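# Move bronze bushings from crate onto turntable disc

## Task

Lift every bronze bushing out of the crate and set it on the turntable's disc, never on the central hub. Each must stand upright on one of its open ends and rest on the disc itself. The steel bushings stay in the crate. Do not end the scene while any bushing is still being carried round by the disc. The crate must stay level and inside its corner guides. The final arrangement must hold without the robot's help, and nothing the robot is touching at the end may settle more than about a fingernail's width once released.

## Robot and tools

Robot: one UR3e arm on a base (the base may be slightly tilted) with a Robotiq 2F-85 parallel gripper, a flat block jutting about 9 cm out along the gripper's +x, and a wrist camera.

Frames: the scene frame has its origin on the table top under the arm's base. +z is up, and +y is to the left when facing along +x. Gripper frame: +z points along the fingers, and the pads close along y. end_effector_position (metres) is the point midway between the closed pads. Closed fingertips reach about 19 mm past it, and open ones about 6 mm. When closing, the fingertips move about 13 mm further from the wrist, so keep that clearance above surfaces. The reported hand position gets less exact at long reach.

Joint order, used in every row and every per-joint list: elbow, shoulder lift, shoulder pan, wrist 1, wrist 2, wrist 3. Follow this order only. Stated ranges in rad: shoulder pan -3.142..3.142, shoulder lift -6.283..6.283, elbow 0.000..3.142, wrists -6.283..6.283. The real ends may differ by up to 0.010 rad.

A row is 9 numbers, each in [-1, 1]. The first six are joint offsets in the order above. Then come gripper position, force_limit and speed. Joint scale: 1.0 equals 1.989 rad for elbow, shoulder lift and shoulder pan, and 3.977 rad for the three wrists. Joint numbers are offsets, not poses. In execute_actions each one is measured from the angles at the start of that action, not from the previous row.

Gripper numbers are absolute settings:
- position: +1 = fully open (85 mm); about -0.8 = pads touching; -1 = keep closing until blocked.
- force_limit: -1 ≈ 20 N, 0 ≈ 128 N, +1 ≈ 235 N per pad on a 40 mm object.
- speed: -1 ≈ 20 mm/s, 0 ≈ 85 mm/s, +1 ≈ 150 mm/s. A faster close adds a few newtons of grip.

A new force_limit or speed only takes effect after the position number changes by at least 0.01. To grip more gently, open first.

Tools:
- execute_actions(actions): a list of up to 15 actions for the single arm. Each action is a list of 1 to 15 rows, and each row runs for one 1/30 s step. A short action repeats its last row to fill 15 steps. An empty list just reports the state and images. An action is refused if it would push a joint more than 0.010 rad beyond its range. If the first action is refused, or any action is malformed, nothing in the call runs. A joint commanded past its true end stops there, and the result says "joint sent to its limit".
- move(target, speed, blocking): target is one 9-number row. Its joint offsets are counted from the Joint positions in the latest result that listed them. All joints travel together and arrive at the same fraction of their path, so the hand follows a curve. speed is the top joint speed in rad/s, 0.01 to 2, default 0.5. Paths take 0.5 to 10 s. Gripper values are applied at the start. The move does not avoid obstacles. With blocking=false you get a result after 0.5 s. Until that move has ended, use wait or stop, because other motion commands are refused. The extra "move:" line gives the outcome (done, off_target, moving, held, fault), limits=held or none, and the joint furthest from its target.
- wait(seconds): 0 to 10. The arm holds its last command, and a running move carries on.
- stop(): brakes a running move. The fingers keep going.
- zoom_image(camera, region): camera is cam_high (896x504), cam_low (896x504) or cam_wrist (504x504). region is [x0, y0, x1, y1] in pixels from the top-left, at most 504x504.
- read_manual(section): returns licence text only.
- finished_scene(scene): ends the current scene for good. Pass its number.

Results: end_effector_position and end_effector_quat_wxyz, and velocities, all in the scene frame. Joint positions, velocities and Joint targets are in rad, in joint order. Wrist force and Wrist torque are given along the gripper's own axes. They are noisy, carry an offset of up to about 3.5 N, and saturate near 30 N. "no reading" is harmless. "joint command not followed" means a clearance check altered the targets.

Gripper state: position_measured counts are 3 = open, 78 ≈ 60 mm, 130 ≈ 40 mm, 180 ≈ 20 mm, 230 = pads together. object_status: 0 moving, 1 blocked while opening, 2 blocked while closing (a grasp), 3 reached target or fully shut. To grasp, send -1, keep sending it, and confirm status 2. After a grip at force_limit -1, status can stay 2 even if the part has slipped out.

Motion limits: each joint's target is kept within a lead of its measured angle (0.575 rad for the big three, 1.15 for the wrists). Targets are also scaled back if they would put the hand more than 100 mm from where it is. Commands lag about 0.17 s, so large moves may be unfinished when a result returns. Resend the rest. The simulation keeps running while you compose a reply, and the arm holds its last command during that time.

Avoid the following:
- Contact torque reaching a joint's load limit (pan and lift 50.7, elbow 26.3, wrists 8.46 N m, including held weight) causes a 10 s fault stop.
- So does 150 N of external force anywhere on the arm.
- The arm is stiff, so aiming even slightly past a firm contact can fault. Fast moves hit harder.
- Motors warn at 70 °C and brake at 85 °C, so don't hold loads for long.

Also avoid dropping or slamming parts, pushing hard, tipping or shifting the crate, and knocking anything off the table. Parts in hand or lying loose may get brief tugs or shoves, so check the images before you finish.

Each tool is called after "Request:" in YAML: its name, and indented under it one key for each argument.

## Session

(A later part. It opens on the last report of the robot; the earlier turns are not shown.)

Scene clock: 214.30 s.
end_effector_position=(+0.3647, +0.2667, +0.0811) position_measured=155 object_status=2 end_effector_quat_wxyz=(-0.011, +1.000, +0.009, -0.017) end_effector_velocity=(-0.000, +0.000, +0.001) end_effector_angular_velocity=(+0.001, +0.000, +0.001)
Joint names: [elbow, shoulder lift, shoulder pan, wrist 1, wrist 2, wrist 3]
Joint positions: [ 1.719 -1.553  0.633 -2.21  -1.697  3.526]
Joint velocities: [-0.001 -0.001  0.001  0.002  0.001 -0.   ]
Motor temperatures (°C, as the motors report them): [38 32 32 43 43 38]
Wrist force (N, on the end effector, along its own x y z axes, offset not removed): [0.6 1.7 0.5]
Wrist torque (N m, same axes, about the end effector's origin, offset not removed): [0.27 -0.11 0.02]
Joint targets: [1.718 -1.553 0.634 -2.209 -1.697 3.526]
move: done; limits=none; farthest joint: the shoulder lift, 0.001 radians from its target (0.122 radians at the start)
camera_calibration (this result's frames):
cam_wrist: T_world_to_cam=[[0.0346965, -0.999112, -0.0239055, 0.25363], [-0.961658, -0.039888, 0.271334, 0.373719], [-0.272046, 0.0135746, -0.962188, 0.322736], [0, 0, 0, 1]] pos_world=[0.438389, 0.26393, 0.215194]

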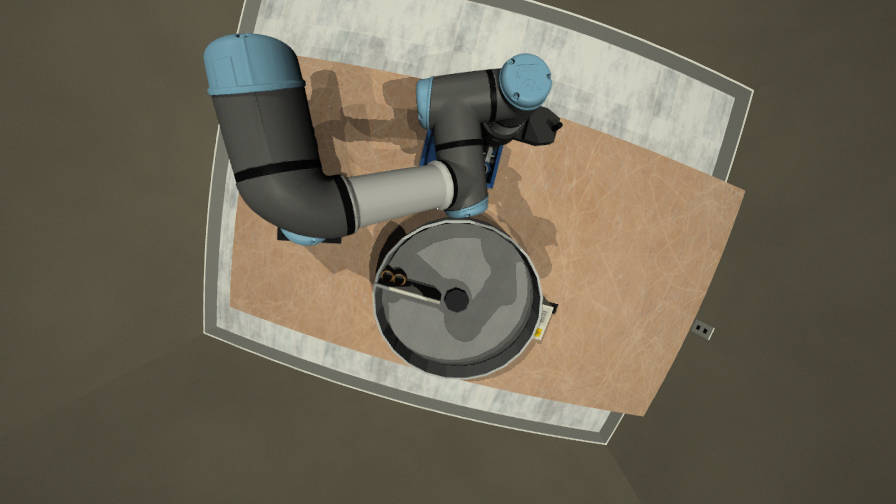

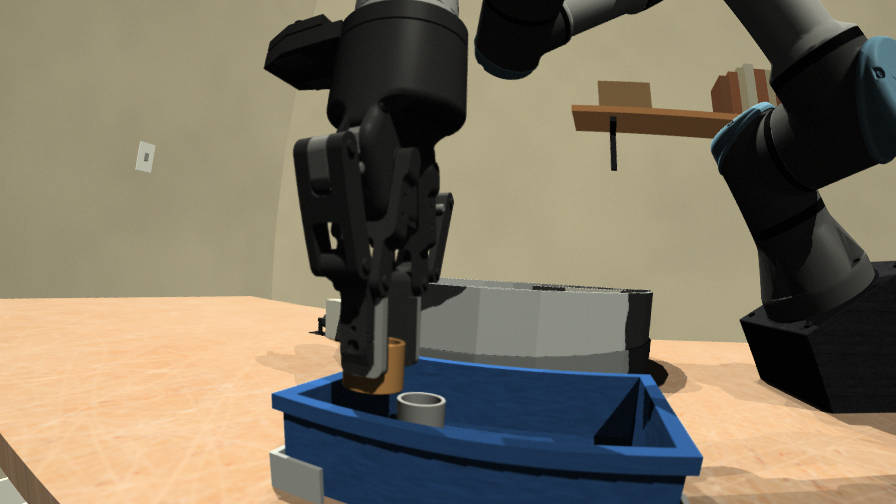

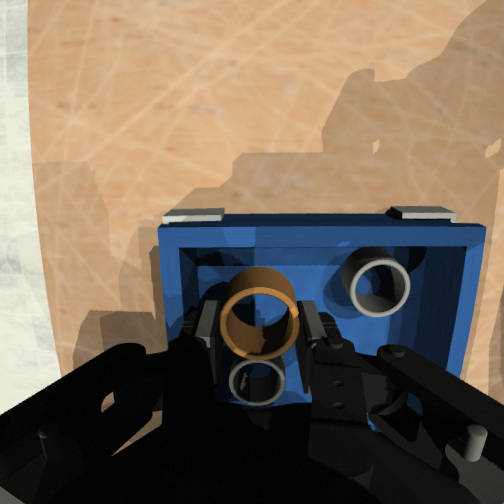

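Request:
move:
  target: [-0.11,-0.084,0.024,0.09,-0.0025,0,-1,-0.5,0]
  speed: 0.6

Request:
move:
  target: [0.107,-0.197,-0.741,0.114,0.1445,-0.038,-1,-0.5,0]
  speed: 1

Request:
move:
  target: [0.141,0.086,0.088,-0.132,-0.0115,0,-1,-0.5,0]
  speed: 0.25

Request:
execute_actions:
  actions:
    - [[0,0,0,0,0,0,0.1,-0.5,0]]
    - [[0,0,0,0,0,0,0.1,-0.5,0]]

Request:
move:
  target: [-0.141,-0.086,-0.088,0.132,0.0115,0,0.1,-0.5,0]
  speed: 0.6

Request:
move:
  target: [0.129,-0.022,0.654,-0.12,-0.125,0,0.1,-0.5,0]
  speed: 1

Request:
wait:
  seconds: 10

Scene clock: 223.00 s.
end_effector_position=(+0.3674, +0.2677, +0.1771) position_measured=155 object_status=2 end_effector_quat_wxyz=(-0.023, +0.999, +0.027, -0.004) end_effector_velocity=(-0.000, -0.000, +0.001) end_effector_angular_velocity=(-0.001, +0.000, -0.000)
Joint names: [elbow, shoulder lift, shoulder pan, wrist 1, wrist 2, wrist 3]
Joint positions: [ 1.5   -1.72   0.681 -1.852 -1.707  3.526]
Joint velocities: [-0.    -0.002 -0.     0.003 -0.     0.   ]
Motor temperatures (°C, as the motors report them): [38 32 32 43 43 38]
Wrist force (N, on the end effector, along its own x y z axes, offset not removed): [0.5 1.5 0.9]
Wrist torque (N m, same axes, about the end effector's origin, offset not removed): [0.16 -0.11 -0.01]
Joint targets: [1.500 -1.720 0.681 -1.852 -1.707 3.526]
move: done; limits=none; farthest joint: the shoulder pan, 0.000 radians from its target (0.047 radians at the start)
camera_calibration (this result's frames):
cam_wrist: T_world_to_cam=[[0.0723255, -0.996223, -0.0480508, 0.246478], [-0.96622, -0.0819329, 0.244347, 0.368061], [-0.247361, 0.0287551, -0.968497, 0.403827], [0, 0, 0, 1]] pos_world=[0.437692, 0.264091, 0.313014]

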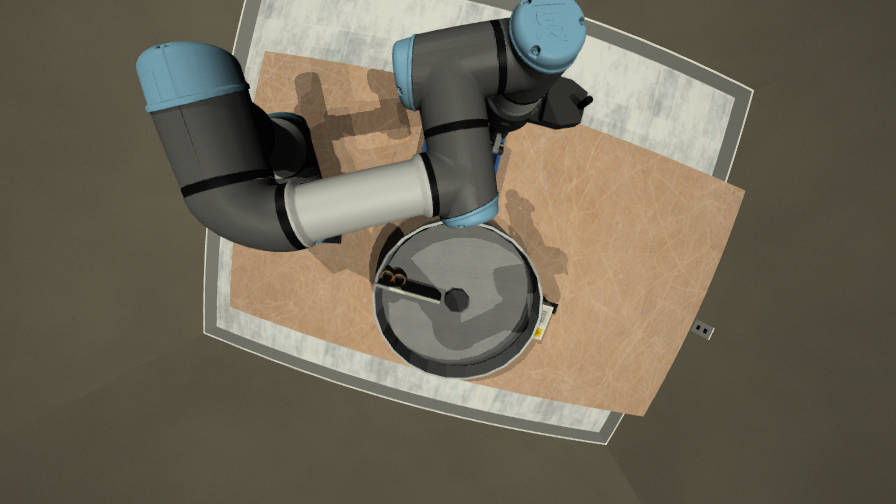

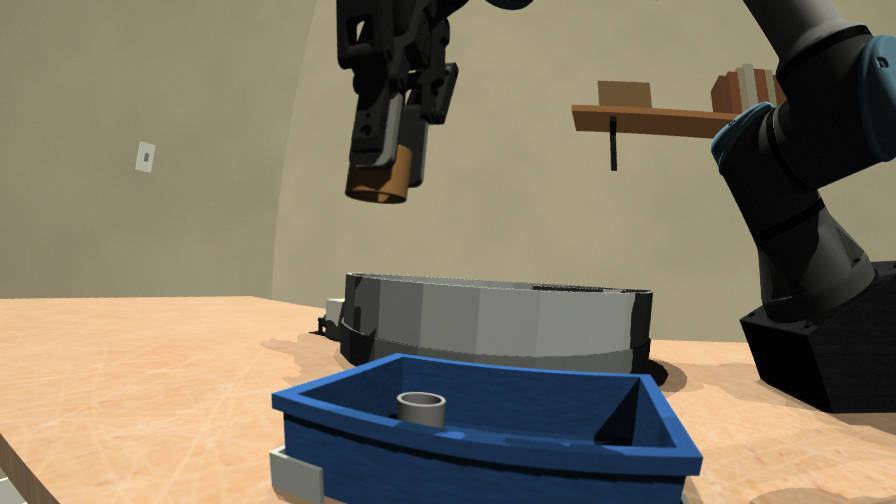

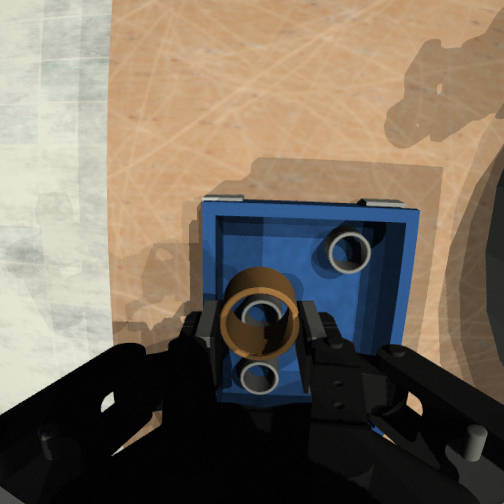

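Scene clock: 225.27 s.
end_effector_position=(+0.3902, -0.0312, +0.1596) position_measured=155 object_status=2 end_effector_quat_wxyz=(+0.005, +0.833, -0.553, -0.015) end_effector_velocity=(-0.000, -0.000, -0.000) end_effector_angular_velocity=(+0.000, -0.000, -0.002)
Joint names: [elbow, shoulder lift, shoulder pan, wrist 1, wrist 2, wrist 3]
Joint positions: [ 1.713 -2.111 -0.792 -1.399 -1.132  3.375]
Joint velocities: [ 0.001 -0.001 -0.002  0.001  0.001 -0.   ]
Motor temperatures (°C, as the motors report them): [38 32 32 43 43 38]
Wrist force (N, on the end effector, along its own x y z axes, offset not removed): [0.2 1.7 0.2]
Wrist torque (N m, same axes, about the end effector's origin, offset not removed): [0.21 -0.06 0.01]
Joint targets: [1.713 -2.111 -0.792 -1.399 -1.132 3.375]
move: done; limits=none; farthest joint: the shoulder lift, 0.001 radians from its target (0.392 radians at the start)
camera_calibration (this result's frames):
cam_wrist: T_world_to_cam=[[-0.914308, -0.404372, 0.0229132, 0.33836], [-0.385465, 0.886135, 0.257256, 0.171327], [-0.124331, 0.226379, -0.966072, 0.358866], [0, 0, 0, 1]] pos_world=[0.420024, -0.0962351, 0.294863]

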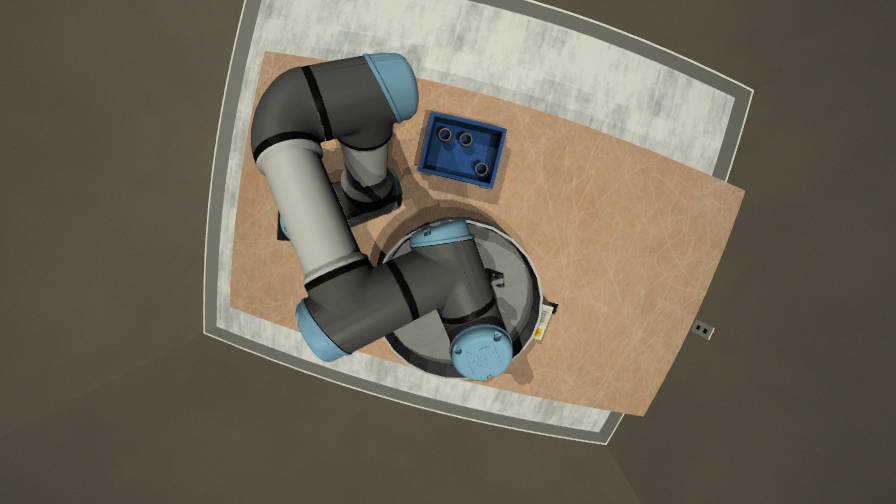

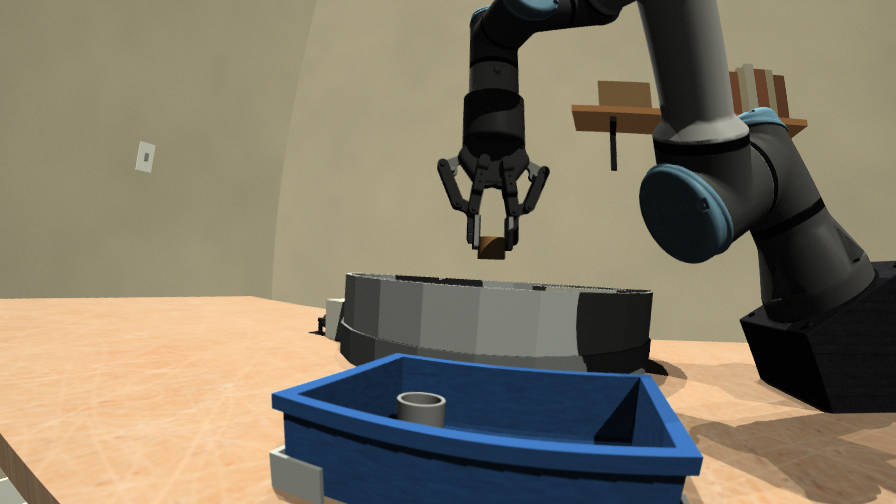

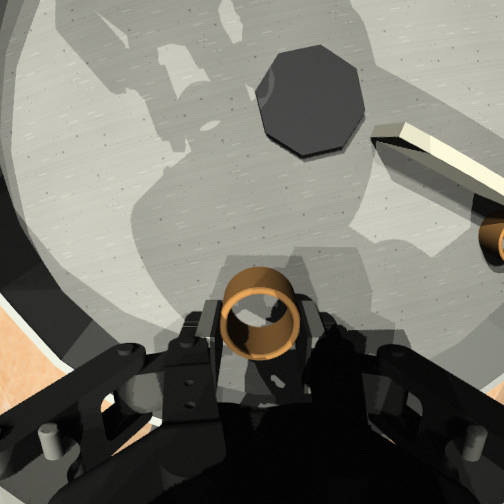

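Scene clock: 227.93 s.
end_effector_position=(+0.3929, -0.0387, +0.0783) position_measured=155 object_status=2 end_effector_quat_wxyz=(+0.004, +0.880, -0.474, -0.016) end_effector_velocity=(-0.000, +0.000, -0.000) end_effector_angular_velocity=(+0.001, +0.001, +0.001)
Joint names: [elbow, shoulder lift, shoulder pan, wrist 1, wrist 2, wrist 3]
Joint positions: [ 1.993 -1.94  -0.617 -1.923 -1.178  3.375]
Joint velocities: [ 0.001  0.002  0.002 -0.002 -0.001  0.   ]
Motor temperatures (°C, as the motors report them): [38 32 32 43 43 38]
Wrist force (N, on the end effector, along its own x y z axes, offset not removed): [-2.1 4.7 -30.0]
Wrist torque (N m, same axes, about the end effector's origin, offset not removed): [0.58 0.11 0.03]
Joint targets: [1.993 -1.940 -0.617 -1.924 -1.178 3.375]
move: done; limits=none; farthest joint: the wrist 1, 0.001 radians from its target (0.525 radians at the start)
camera_calibration (this result's frames):
cam_wrist: T_world_to_cam=[[-0.824834, -0.565048, 0.01922, 0.298579], [-0.541191, 0.798933, 0.262332, 0.257371], [-0.163585, 0.205979, -0.964786, 0.29688], [0, 0, 0, 1]] pos_world=[0.43413, -0.0980617, 0.21317]

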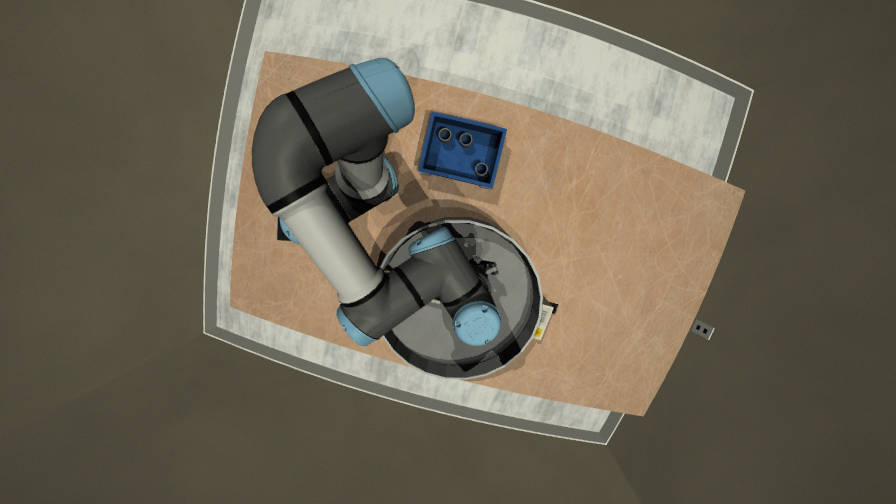

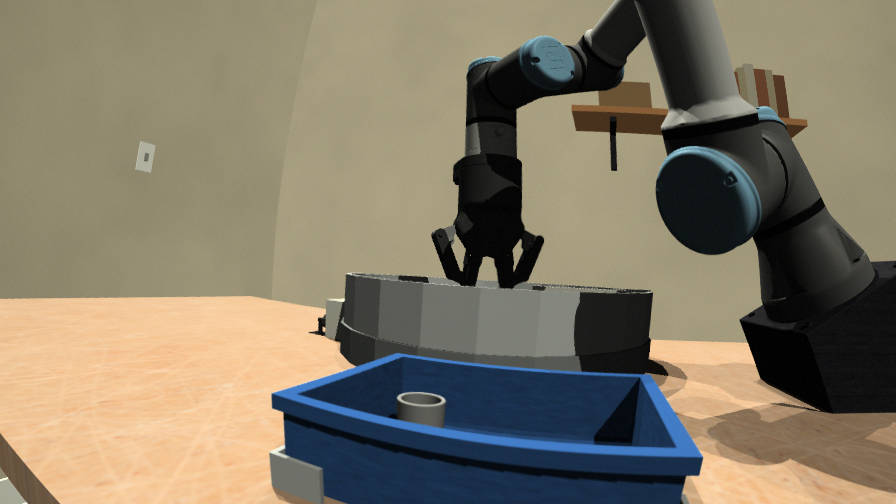

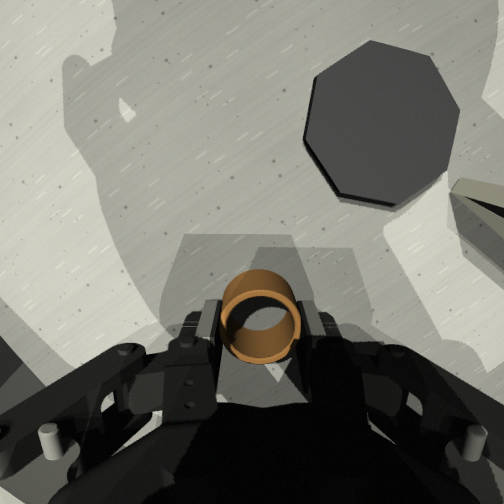

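Scene clock: 228.93 s.
end_effector_position=(+0.3928, -0.0387, +0.0782) position_measured=117 object_status=3 end_effector_quat_wxyz=(+0.004, +0.880, -0.474, -0.016) end_effector_velocity=(-0.000, -0.000, -0.000) end_effector_angular_velocity=(-0.000, +0.000, -0.001)
Joint names: [elbow, shoulder lift, shoulder pan, wrist 1, wrist 2, wrist 3]
Joint positions: [ 1.993 -1.94  -0.617 -1.923 -1.178  3.375]
Joint velocities: [ 0.    -0.    -0.001  0.     0.     0.   ]
Motor temperatures (°C, as the motors report them): [38 32 32 43 43 38]
Wrist force (N, on the end effector, along its own x y z axes, offset not removed): [1.1 0.6 0.6]
Wrist torque (N m, same axes, about the end effector's origin, offset not removed): [0.02 -0.22 0.03]
Joint targets: [1.993 -1.940 -0.617 -1.923 -1.178 3.375]
camera_calibration (this result's frames):
cam_wrist: T_world_to_cam=[[-0.824836, -0.565044, 0.0192448, 0.298571], [-0.541161, 0.798911, 0.262462, 0.257335], [-0.163678, 0.206074, -0.96475, 0.296879], [0, 0, 0, 1]] pos_world=[0.434124, -0.0980607, 0.213127]

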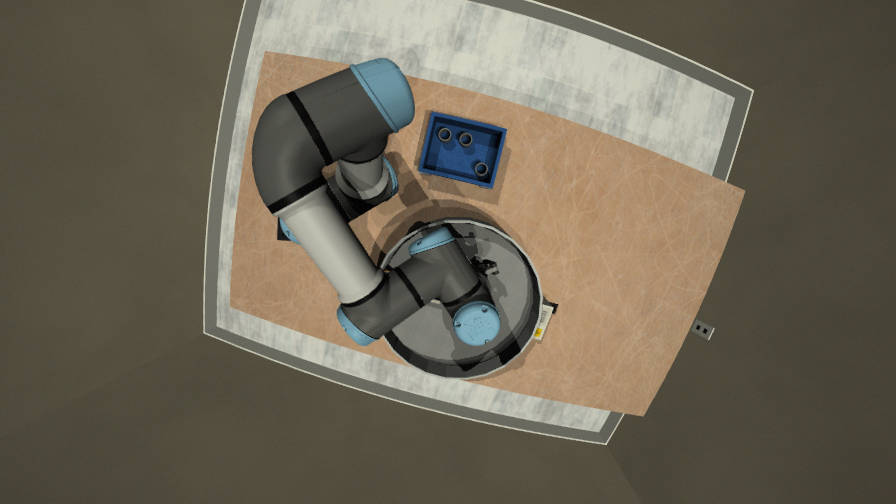

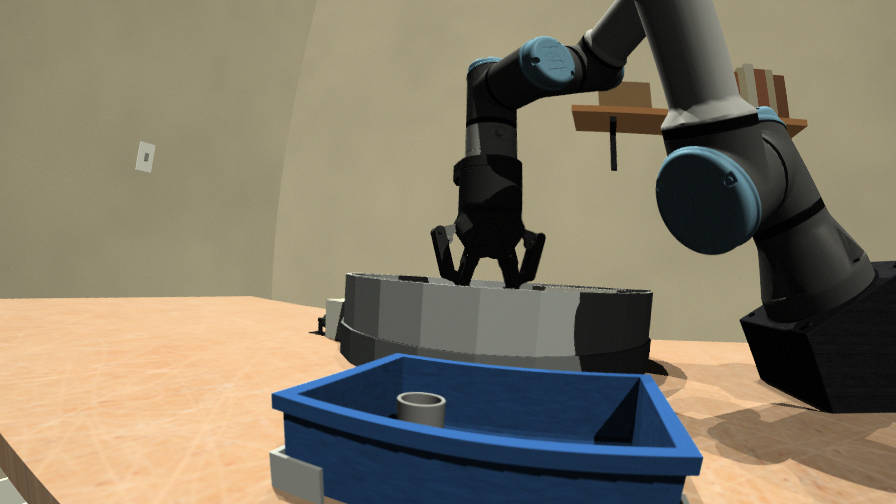

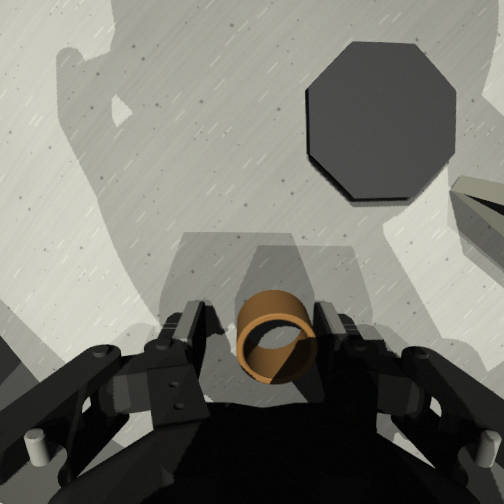

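Scene clock: 230.47 s.
end_effector_position=(+0.3902, -0.0312, +0.1596) position_measured=117 object_status=3 end_effector_quat_wxyz=(+0.005, +0.833, -0.553, -0.015) end_effector_velocity=(-0.000, +0.000, +0.000) end_effector_angular_velocity=(+0.000, -0.000, -0.001)
Joint names: [elbow, shoulder lift, shoulder pan, wrist 1, wrist 2, wrist 3]
Joint positions: [ 1.713 -2.111 -0.792 -1.399 -1.132  3.375]
Joint velocities: [-0.002 -0.001 -0.001  0.003  0.     0.   ]
Motor temperatures (°C, as the motors report them): [38 32 32 43 43 38]
Wrist force (N, on the end effector, along its own x y z axes, offset not removed): [1.1 1.7 0.1]
Wrist torque (N m, same axes, about the end effector's origin, offset not removed): [0.22 -0.22 0.02]
Joint targets: [1.713 -2.111 -0.792 -1.398 -1.132 3.375]
move: done; limits=none; farthest joint: the wrist 1, 0.001 radians from its target (0.525 radians at the start)
camera_calibration (this result's frames):
cam_wrist: T_world_to_cam=[[-0.914285, -0.404422, 0.0229216, 0.338352], [-0.385505, 0.886101, 0.257314, 0.171332], [-0.124374, 0.226422, -0.966056, 0.358863], [0, 0, 0, 1]] pos_world=[0.420032, -0.0962348, 0.29484]

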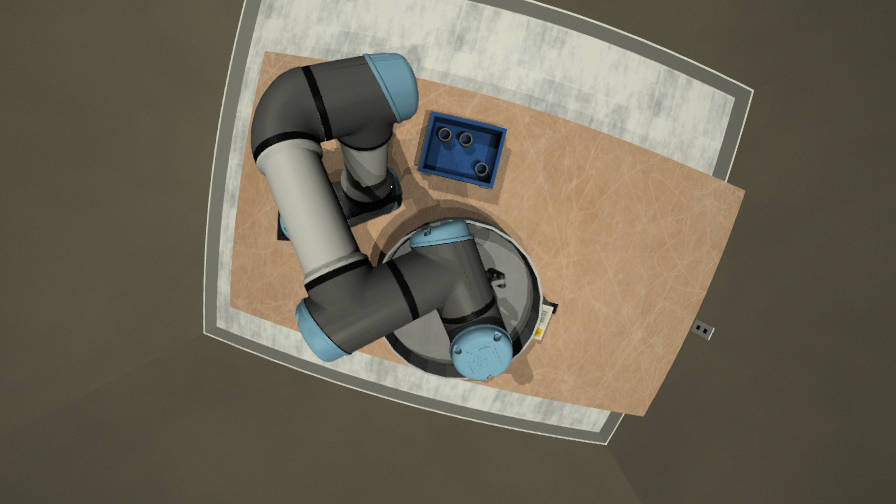

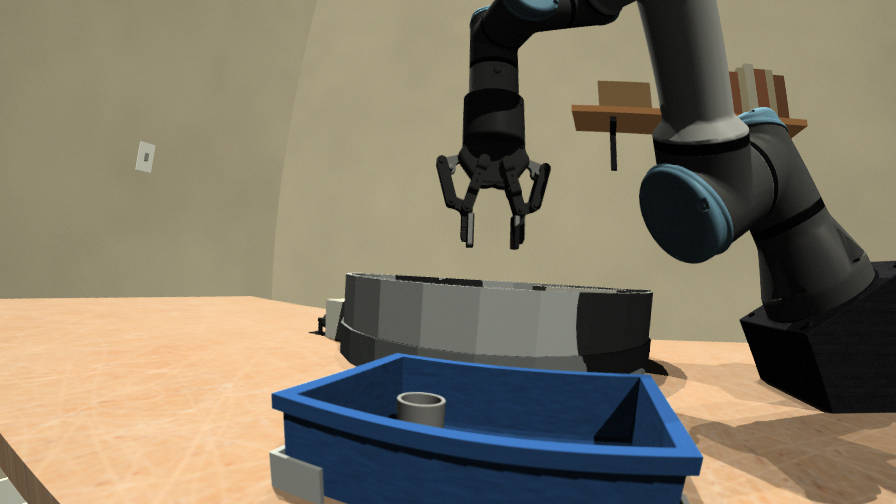

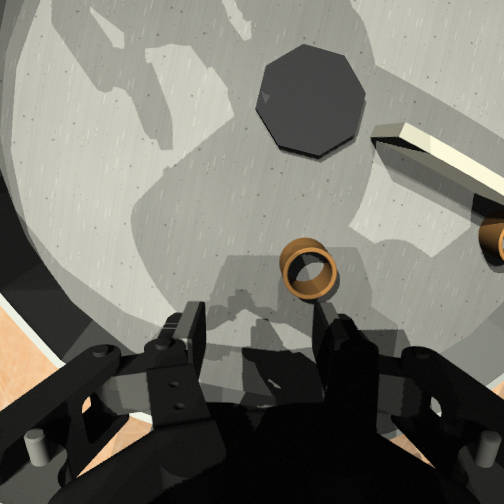

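Scene clock: 232.57 s.
end_effector_position=(+0.2932, +0.2023, +0.1677) position_measured=117 object_status=3 end_effector_quat_wxyz=(-0.017, +0.999, +0.028, -0.015) end_effector_velocity=(-0.000, +0.000, +0.000) end_effector_angular_velocity=(+0.000, -0.001, +0.002)
Joint names: [elbow, shoulder lift, shoulder pan, wrist 1, wrist 2, wrist 3]
Joint positions: [ 1.969 -2.155  0.508 -1.876 -1.629  3.375]
Joint velocities: [ 0.    -0.     0.002 -0.001 -0.001 -0.   ]
Motor temperatures (°C, as the motors report them): [38 32 32 43 43 38]
Wrist force (N, on the end effector, along its own x y z axes, offset not removed): [0.9 1.4 0.9]
Wrist torque (N m, same axes, about the end effector's origin, offset not removed): [0.17 -0.17 0.03]
Joint targets: [1.969 -2.155 0.508 -1.876 -1.629 3.375]
move: done; limits=none; farthest joint: the shoulder pan, 0.000 radians from its target (1.301 radians at the start)
camera_calibration (this result's frames):
cam_wrist: T_world_to_cam=[[0.073243, -0.996653, -0.0363165, 0.184173], [-0.960648, -0.0802865, 0.265912, 0.28769], [-0.267937, 0.0154112, -0.963313, 0.386108], [0, 0, 0, 1]] pos_world=[0.366332, 0.200704, 0.302131]

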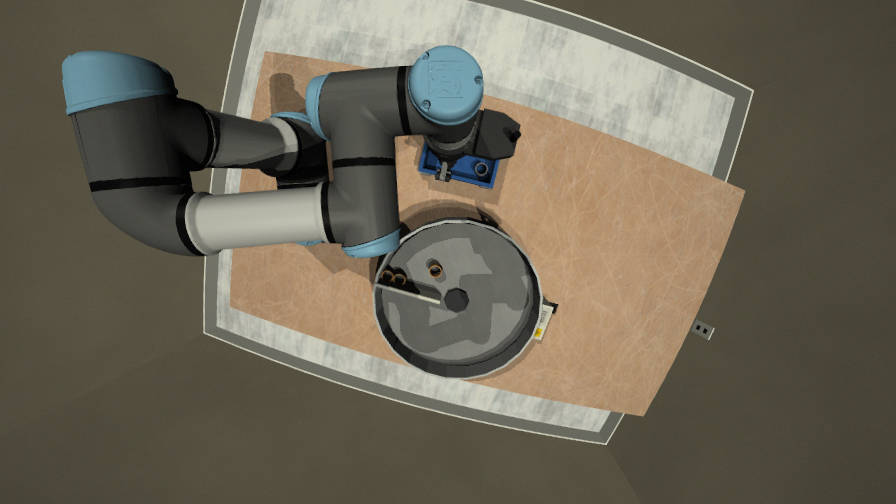

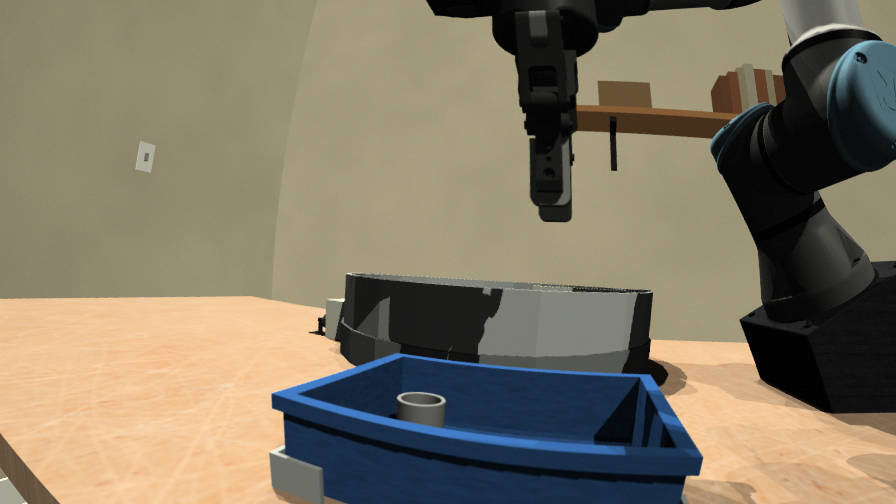

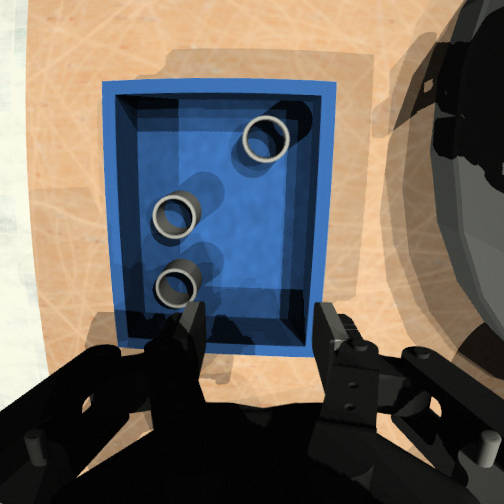

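Scene clock: 242.57 s.
end_effector_position=(+0.2932, +0.2024, +0.1677) position_measured=117 object_status=3 end_effector_quat_wxyz=(-0.017, +0.999, +0.028, -0.015) end_effector_velocity=(+0.000, -0.000, -0.000) end_effector_angular_velocity=(-0.000, +0.000, -0.001)
Joint names: [elbow, shoulder lift, shoulder pan, wrist 1, wrist 2, wrist 3]
Joint positions: [ 1.969 -2.155  0.508 -1.876 -1.629  3.375]
Joint velocities: [-0.    -0.    -0.001  0.     0.    -0.   ]
Motor temperatures (°C, as the motors report them): [38 32 32 43 43 38]
Wrist force (N, on the end effector, along its own x y z axes, offset not removed): [0.4 1.3 -0.1]
Wrist torque (N m, same axes, about the end effector's origin, offset not removed): [0.14 -0.10 0.01]
Joint targets: [1.969 -2.155 0.508 -1.876 -1.629 3.375]
wait: 10.00 s; at rest by 0.17 s
camera_calibration (this result's frames):
cam_wrist: T_world_to_cam=[[0.0734636, -0.996635, -0.036368, 0.184154], [-0.960647, -0.0805119, 0.265849, 0.287716], [-0.267882, 0.0154065, -0.963328, 0.386103], [0, 0, 0, 1]] pos_world=[0.366295, 0.200751, 0.302153]

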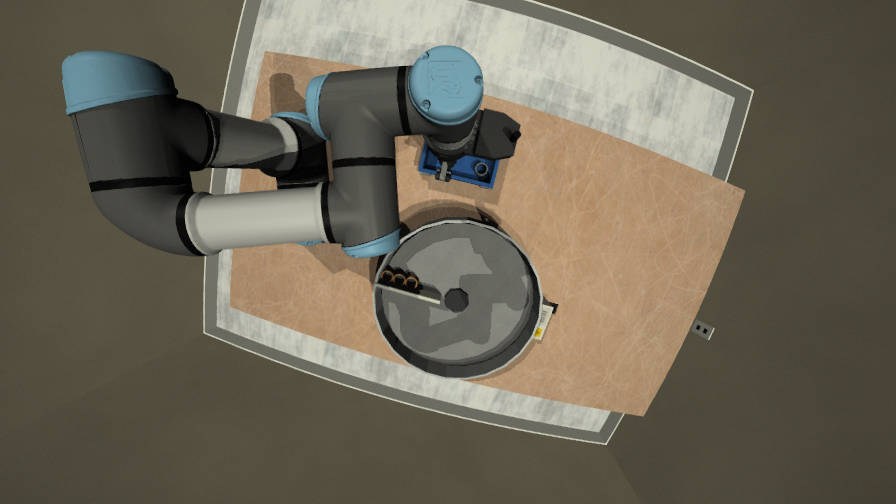

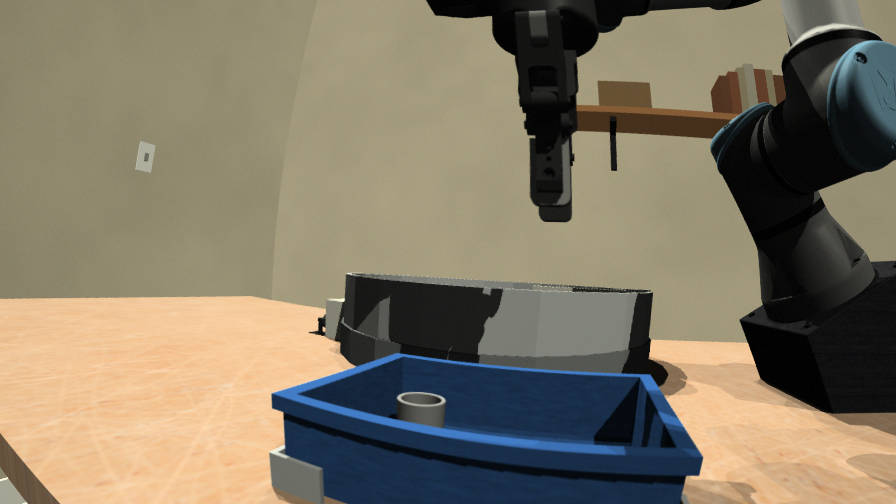

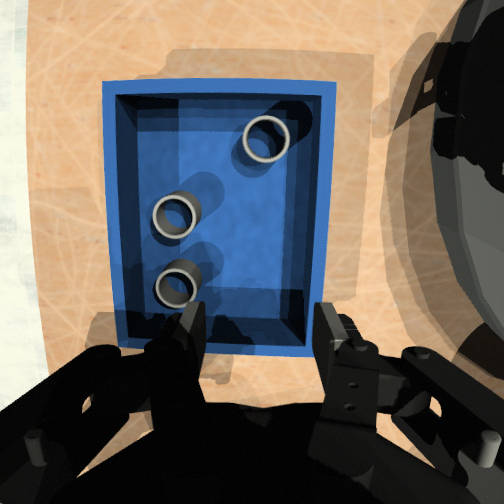

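Third is still sliding along the fence; let it settle.

Request:
wait:
  seconds: 10

Request:
wait:
  seconds: 10

Request:
zoom_image:
  camera: "cam_high"
  region: [360, 240, 480, 320]

Scene clock: 254.37 s.
end_effector_position=(+0.2932, +0.2024, +0.1677) position_measured=117 object_status=3 end_effector_quat_wxyz=(-0.017, +0.999, +0.028, -0.015) end_effector_velocity=(-0.000, -0.000, -0.000) end_effector_angular_velocity=(-0.001, +0.001, -0.001)
Joint names: [elbow, shoulder lift, shoulder pan, wrist 1, wrist 2, wrist 3]
Joint positions: [ 1.969 -2.155  0.508 -1.876 -1.629  3.375]
Joint velocities: [ 0.001 -0.    -0.002  0.    -0.    -0.   ]
Motor temperatures (°C, as the motors report them): [38 32 32 43 43 38]
Wrist force (N, on the end effector, along its own x y z axes, offset not removed): [0.9 1.6 0.5]
Wrist torque (N m, same axes, about the end effector's origin, offset not removed): [0.22 -0.18 0.04]
Joint targets: [1.969 -2.155 0.508 -1.876 -1.629 3.375]
wait: 10.00 s; at rest from the start
camera_calibration (this result's frames):
cam_wrist: T_world_to_cam=[[0.0734637, -0.996635, -0.0363681, 0.184154], [-0.960647, -0.080512, 0.265849, 0.287716], [-0.267882, 0.0154066, -0.963328, 0.386103], [0, 0, 0, 1]] pos_world=[0.366295, 0.200751, 0.302153]

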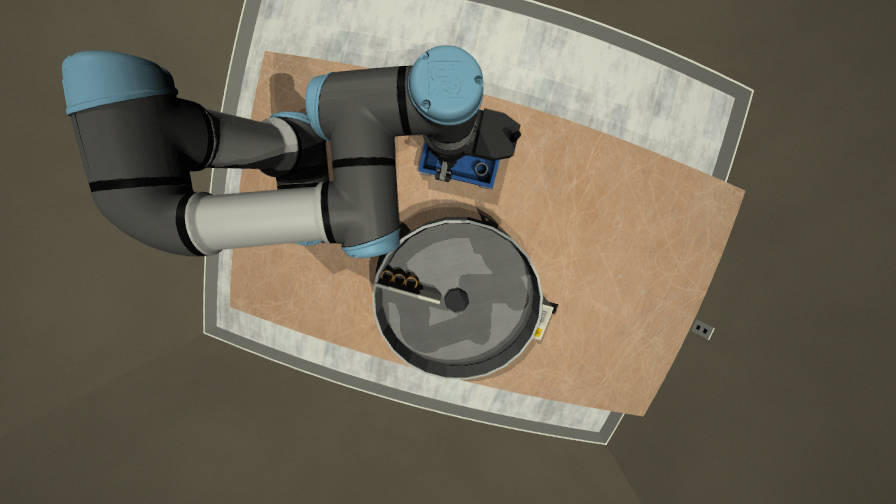

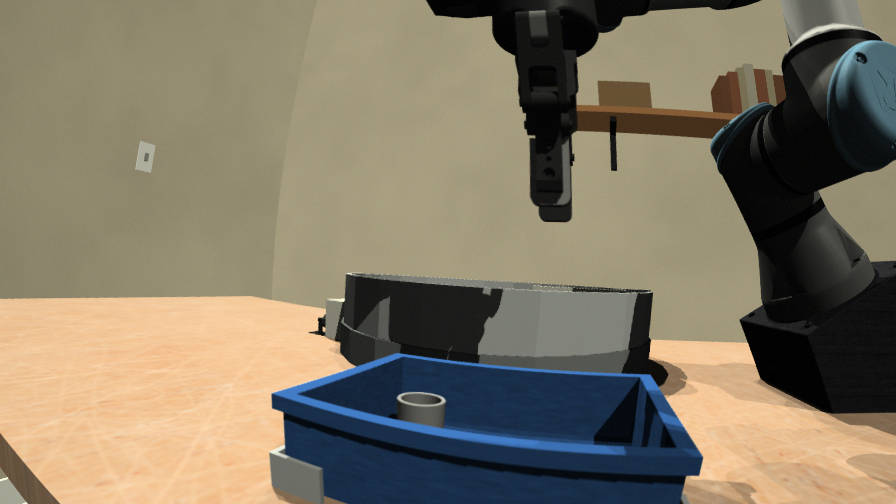

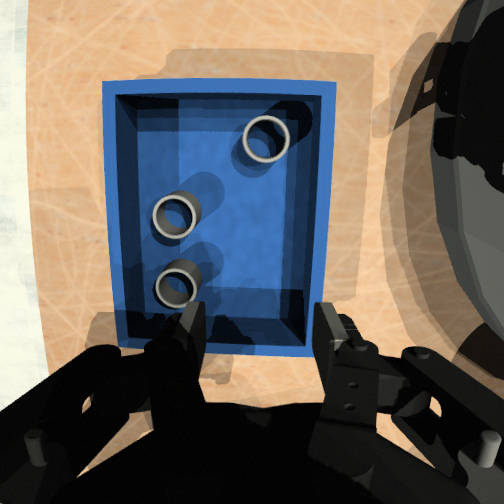

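Scene clock: 264.37 s.
end_effector_position=(+0.2932, +0.2024, +0.1677) position_measured=117 object_status=3 end_effector_quat_wxyz=(-0.017, +0.999, +0.028, -0.015) end_effector_velocity=(-0.000, +0.000, +0.000) end_effector_angular_velocity=(+0.001, -0.001, +0.002)
Joint names: [elbow, shoulder lift, shoulder pan, wrist 1, wrist 2, wrist 3]
Joint positions: [ 1.969 -2.155  0.508 -1.876 -1.629  3.375]
Joint velocities: [-0.001 -0.     0.002  0.    -0.    -0.   ]
Motor temperatures (°C, as the motors report them): [38 32 32 43 43 38]
Wrist force (N, on the end effector, along its own x y z axes, offset not removed): [0.9 1.3 -0.1]
Wrist torque (N m, same axes, about the end effector's origin, offset not removed): [0.17 -0.16 0.02]
Joint targets: [1.969 -2.155 0.508 -1.876 -1.629 3.375]
wait: 10.00 s; at rest by 0.17 s
camera_calibration (this result's frames):
cam_wrist: T_world_to_cam=[[0.0734637, -0.996635, -0.036368, 0.184154], [-0.960647, -0.080512, 0.265849, 0.287716], [-0.267883, 0.0154065, -0.963328, 0.386103], [0, 0, 0, 1]] pos_world=[0.366295, 0.200751, 0.302153]

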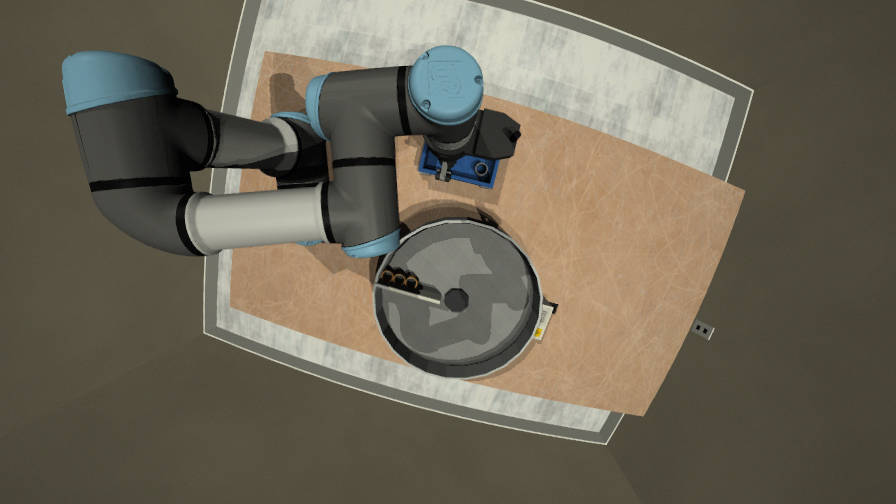

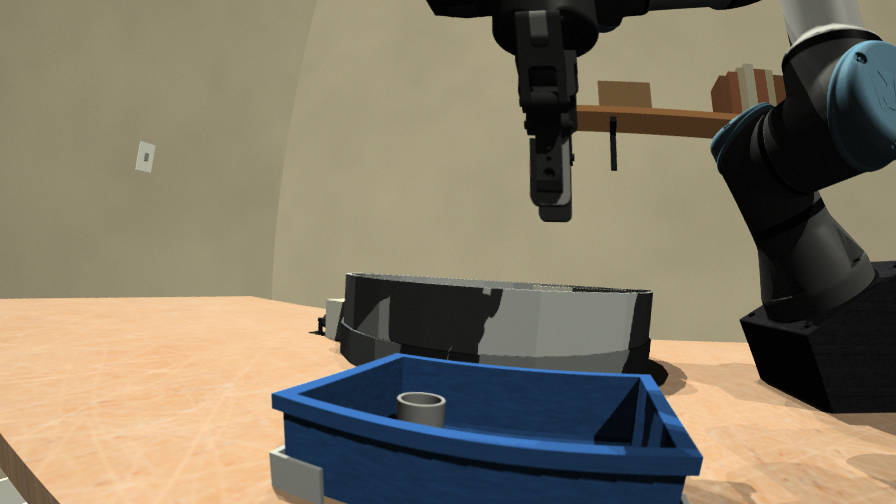

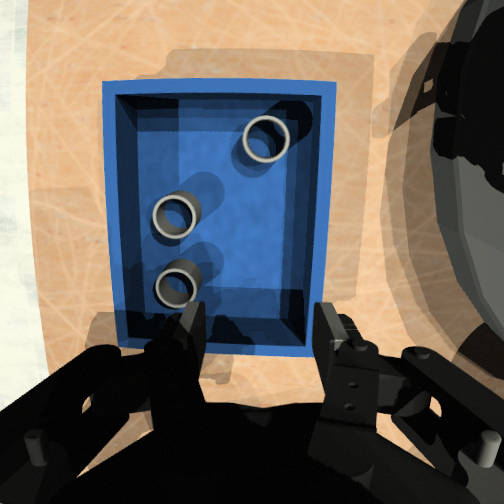

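Region (360, 240, 480, 320) of cam_high's 896x504 image, scaled by 4.200, with more detail than that image has.

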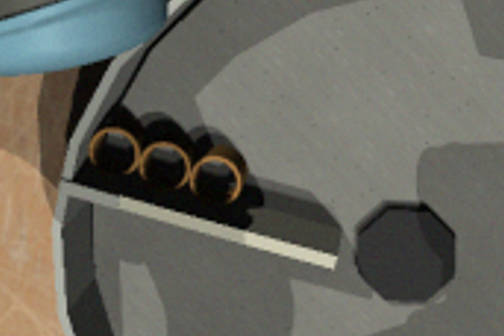

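Request:
finished_scene:
  scene: 1

The scene is finished: the task was done.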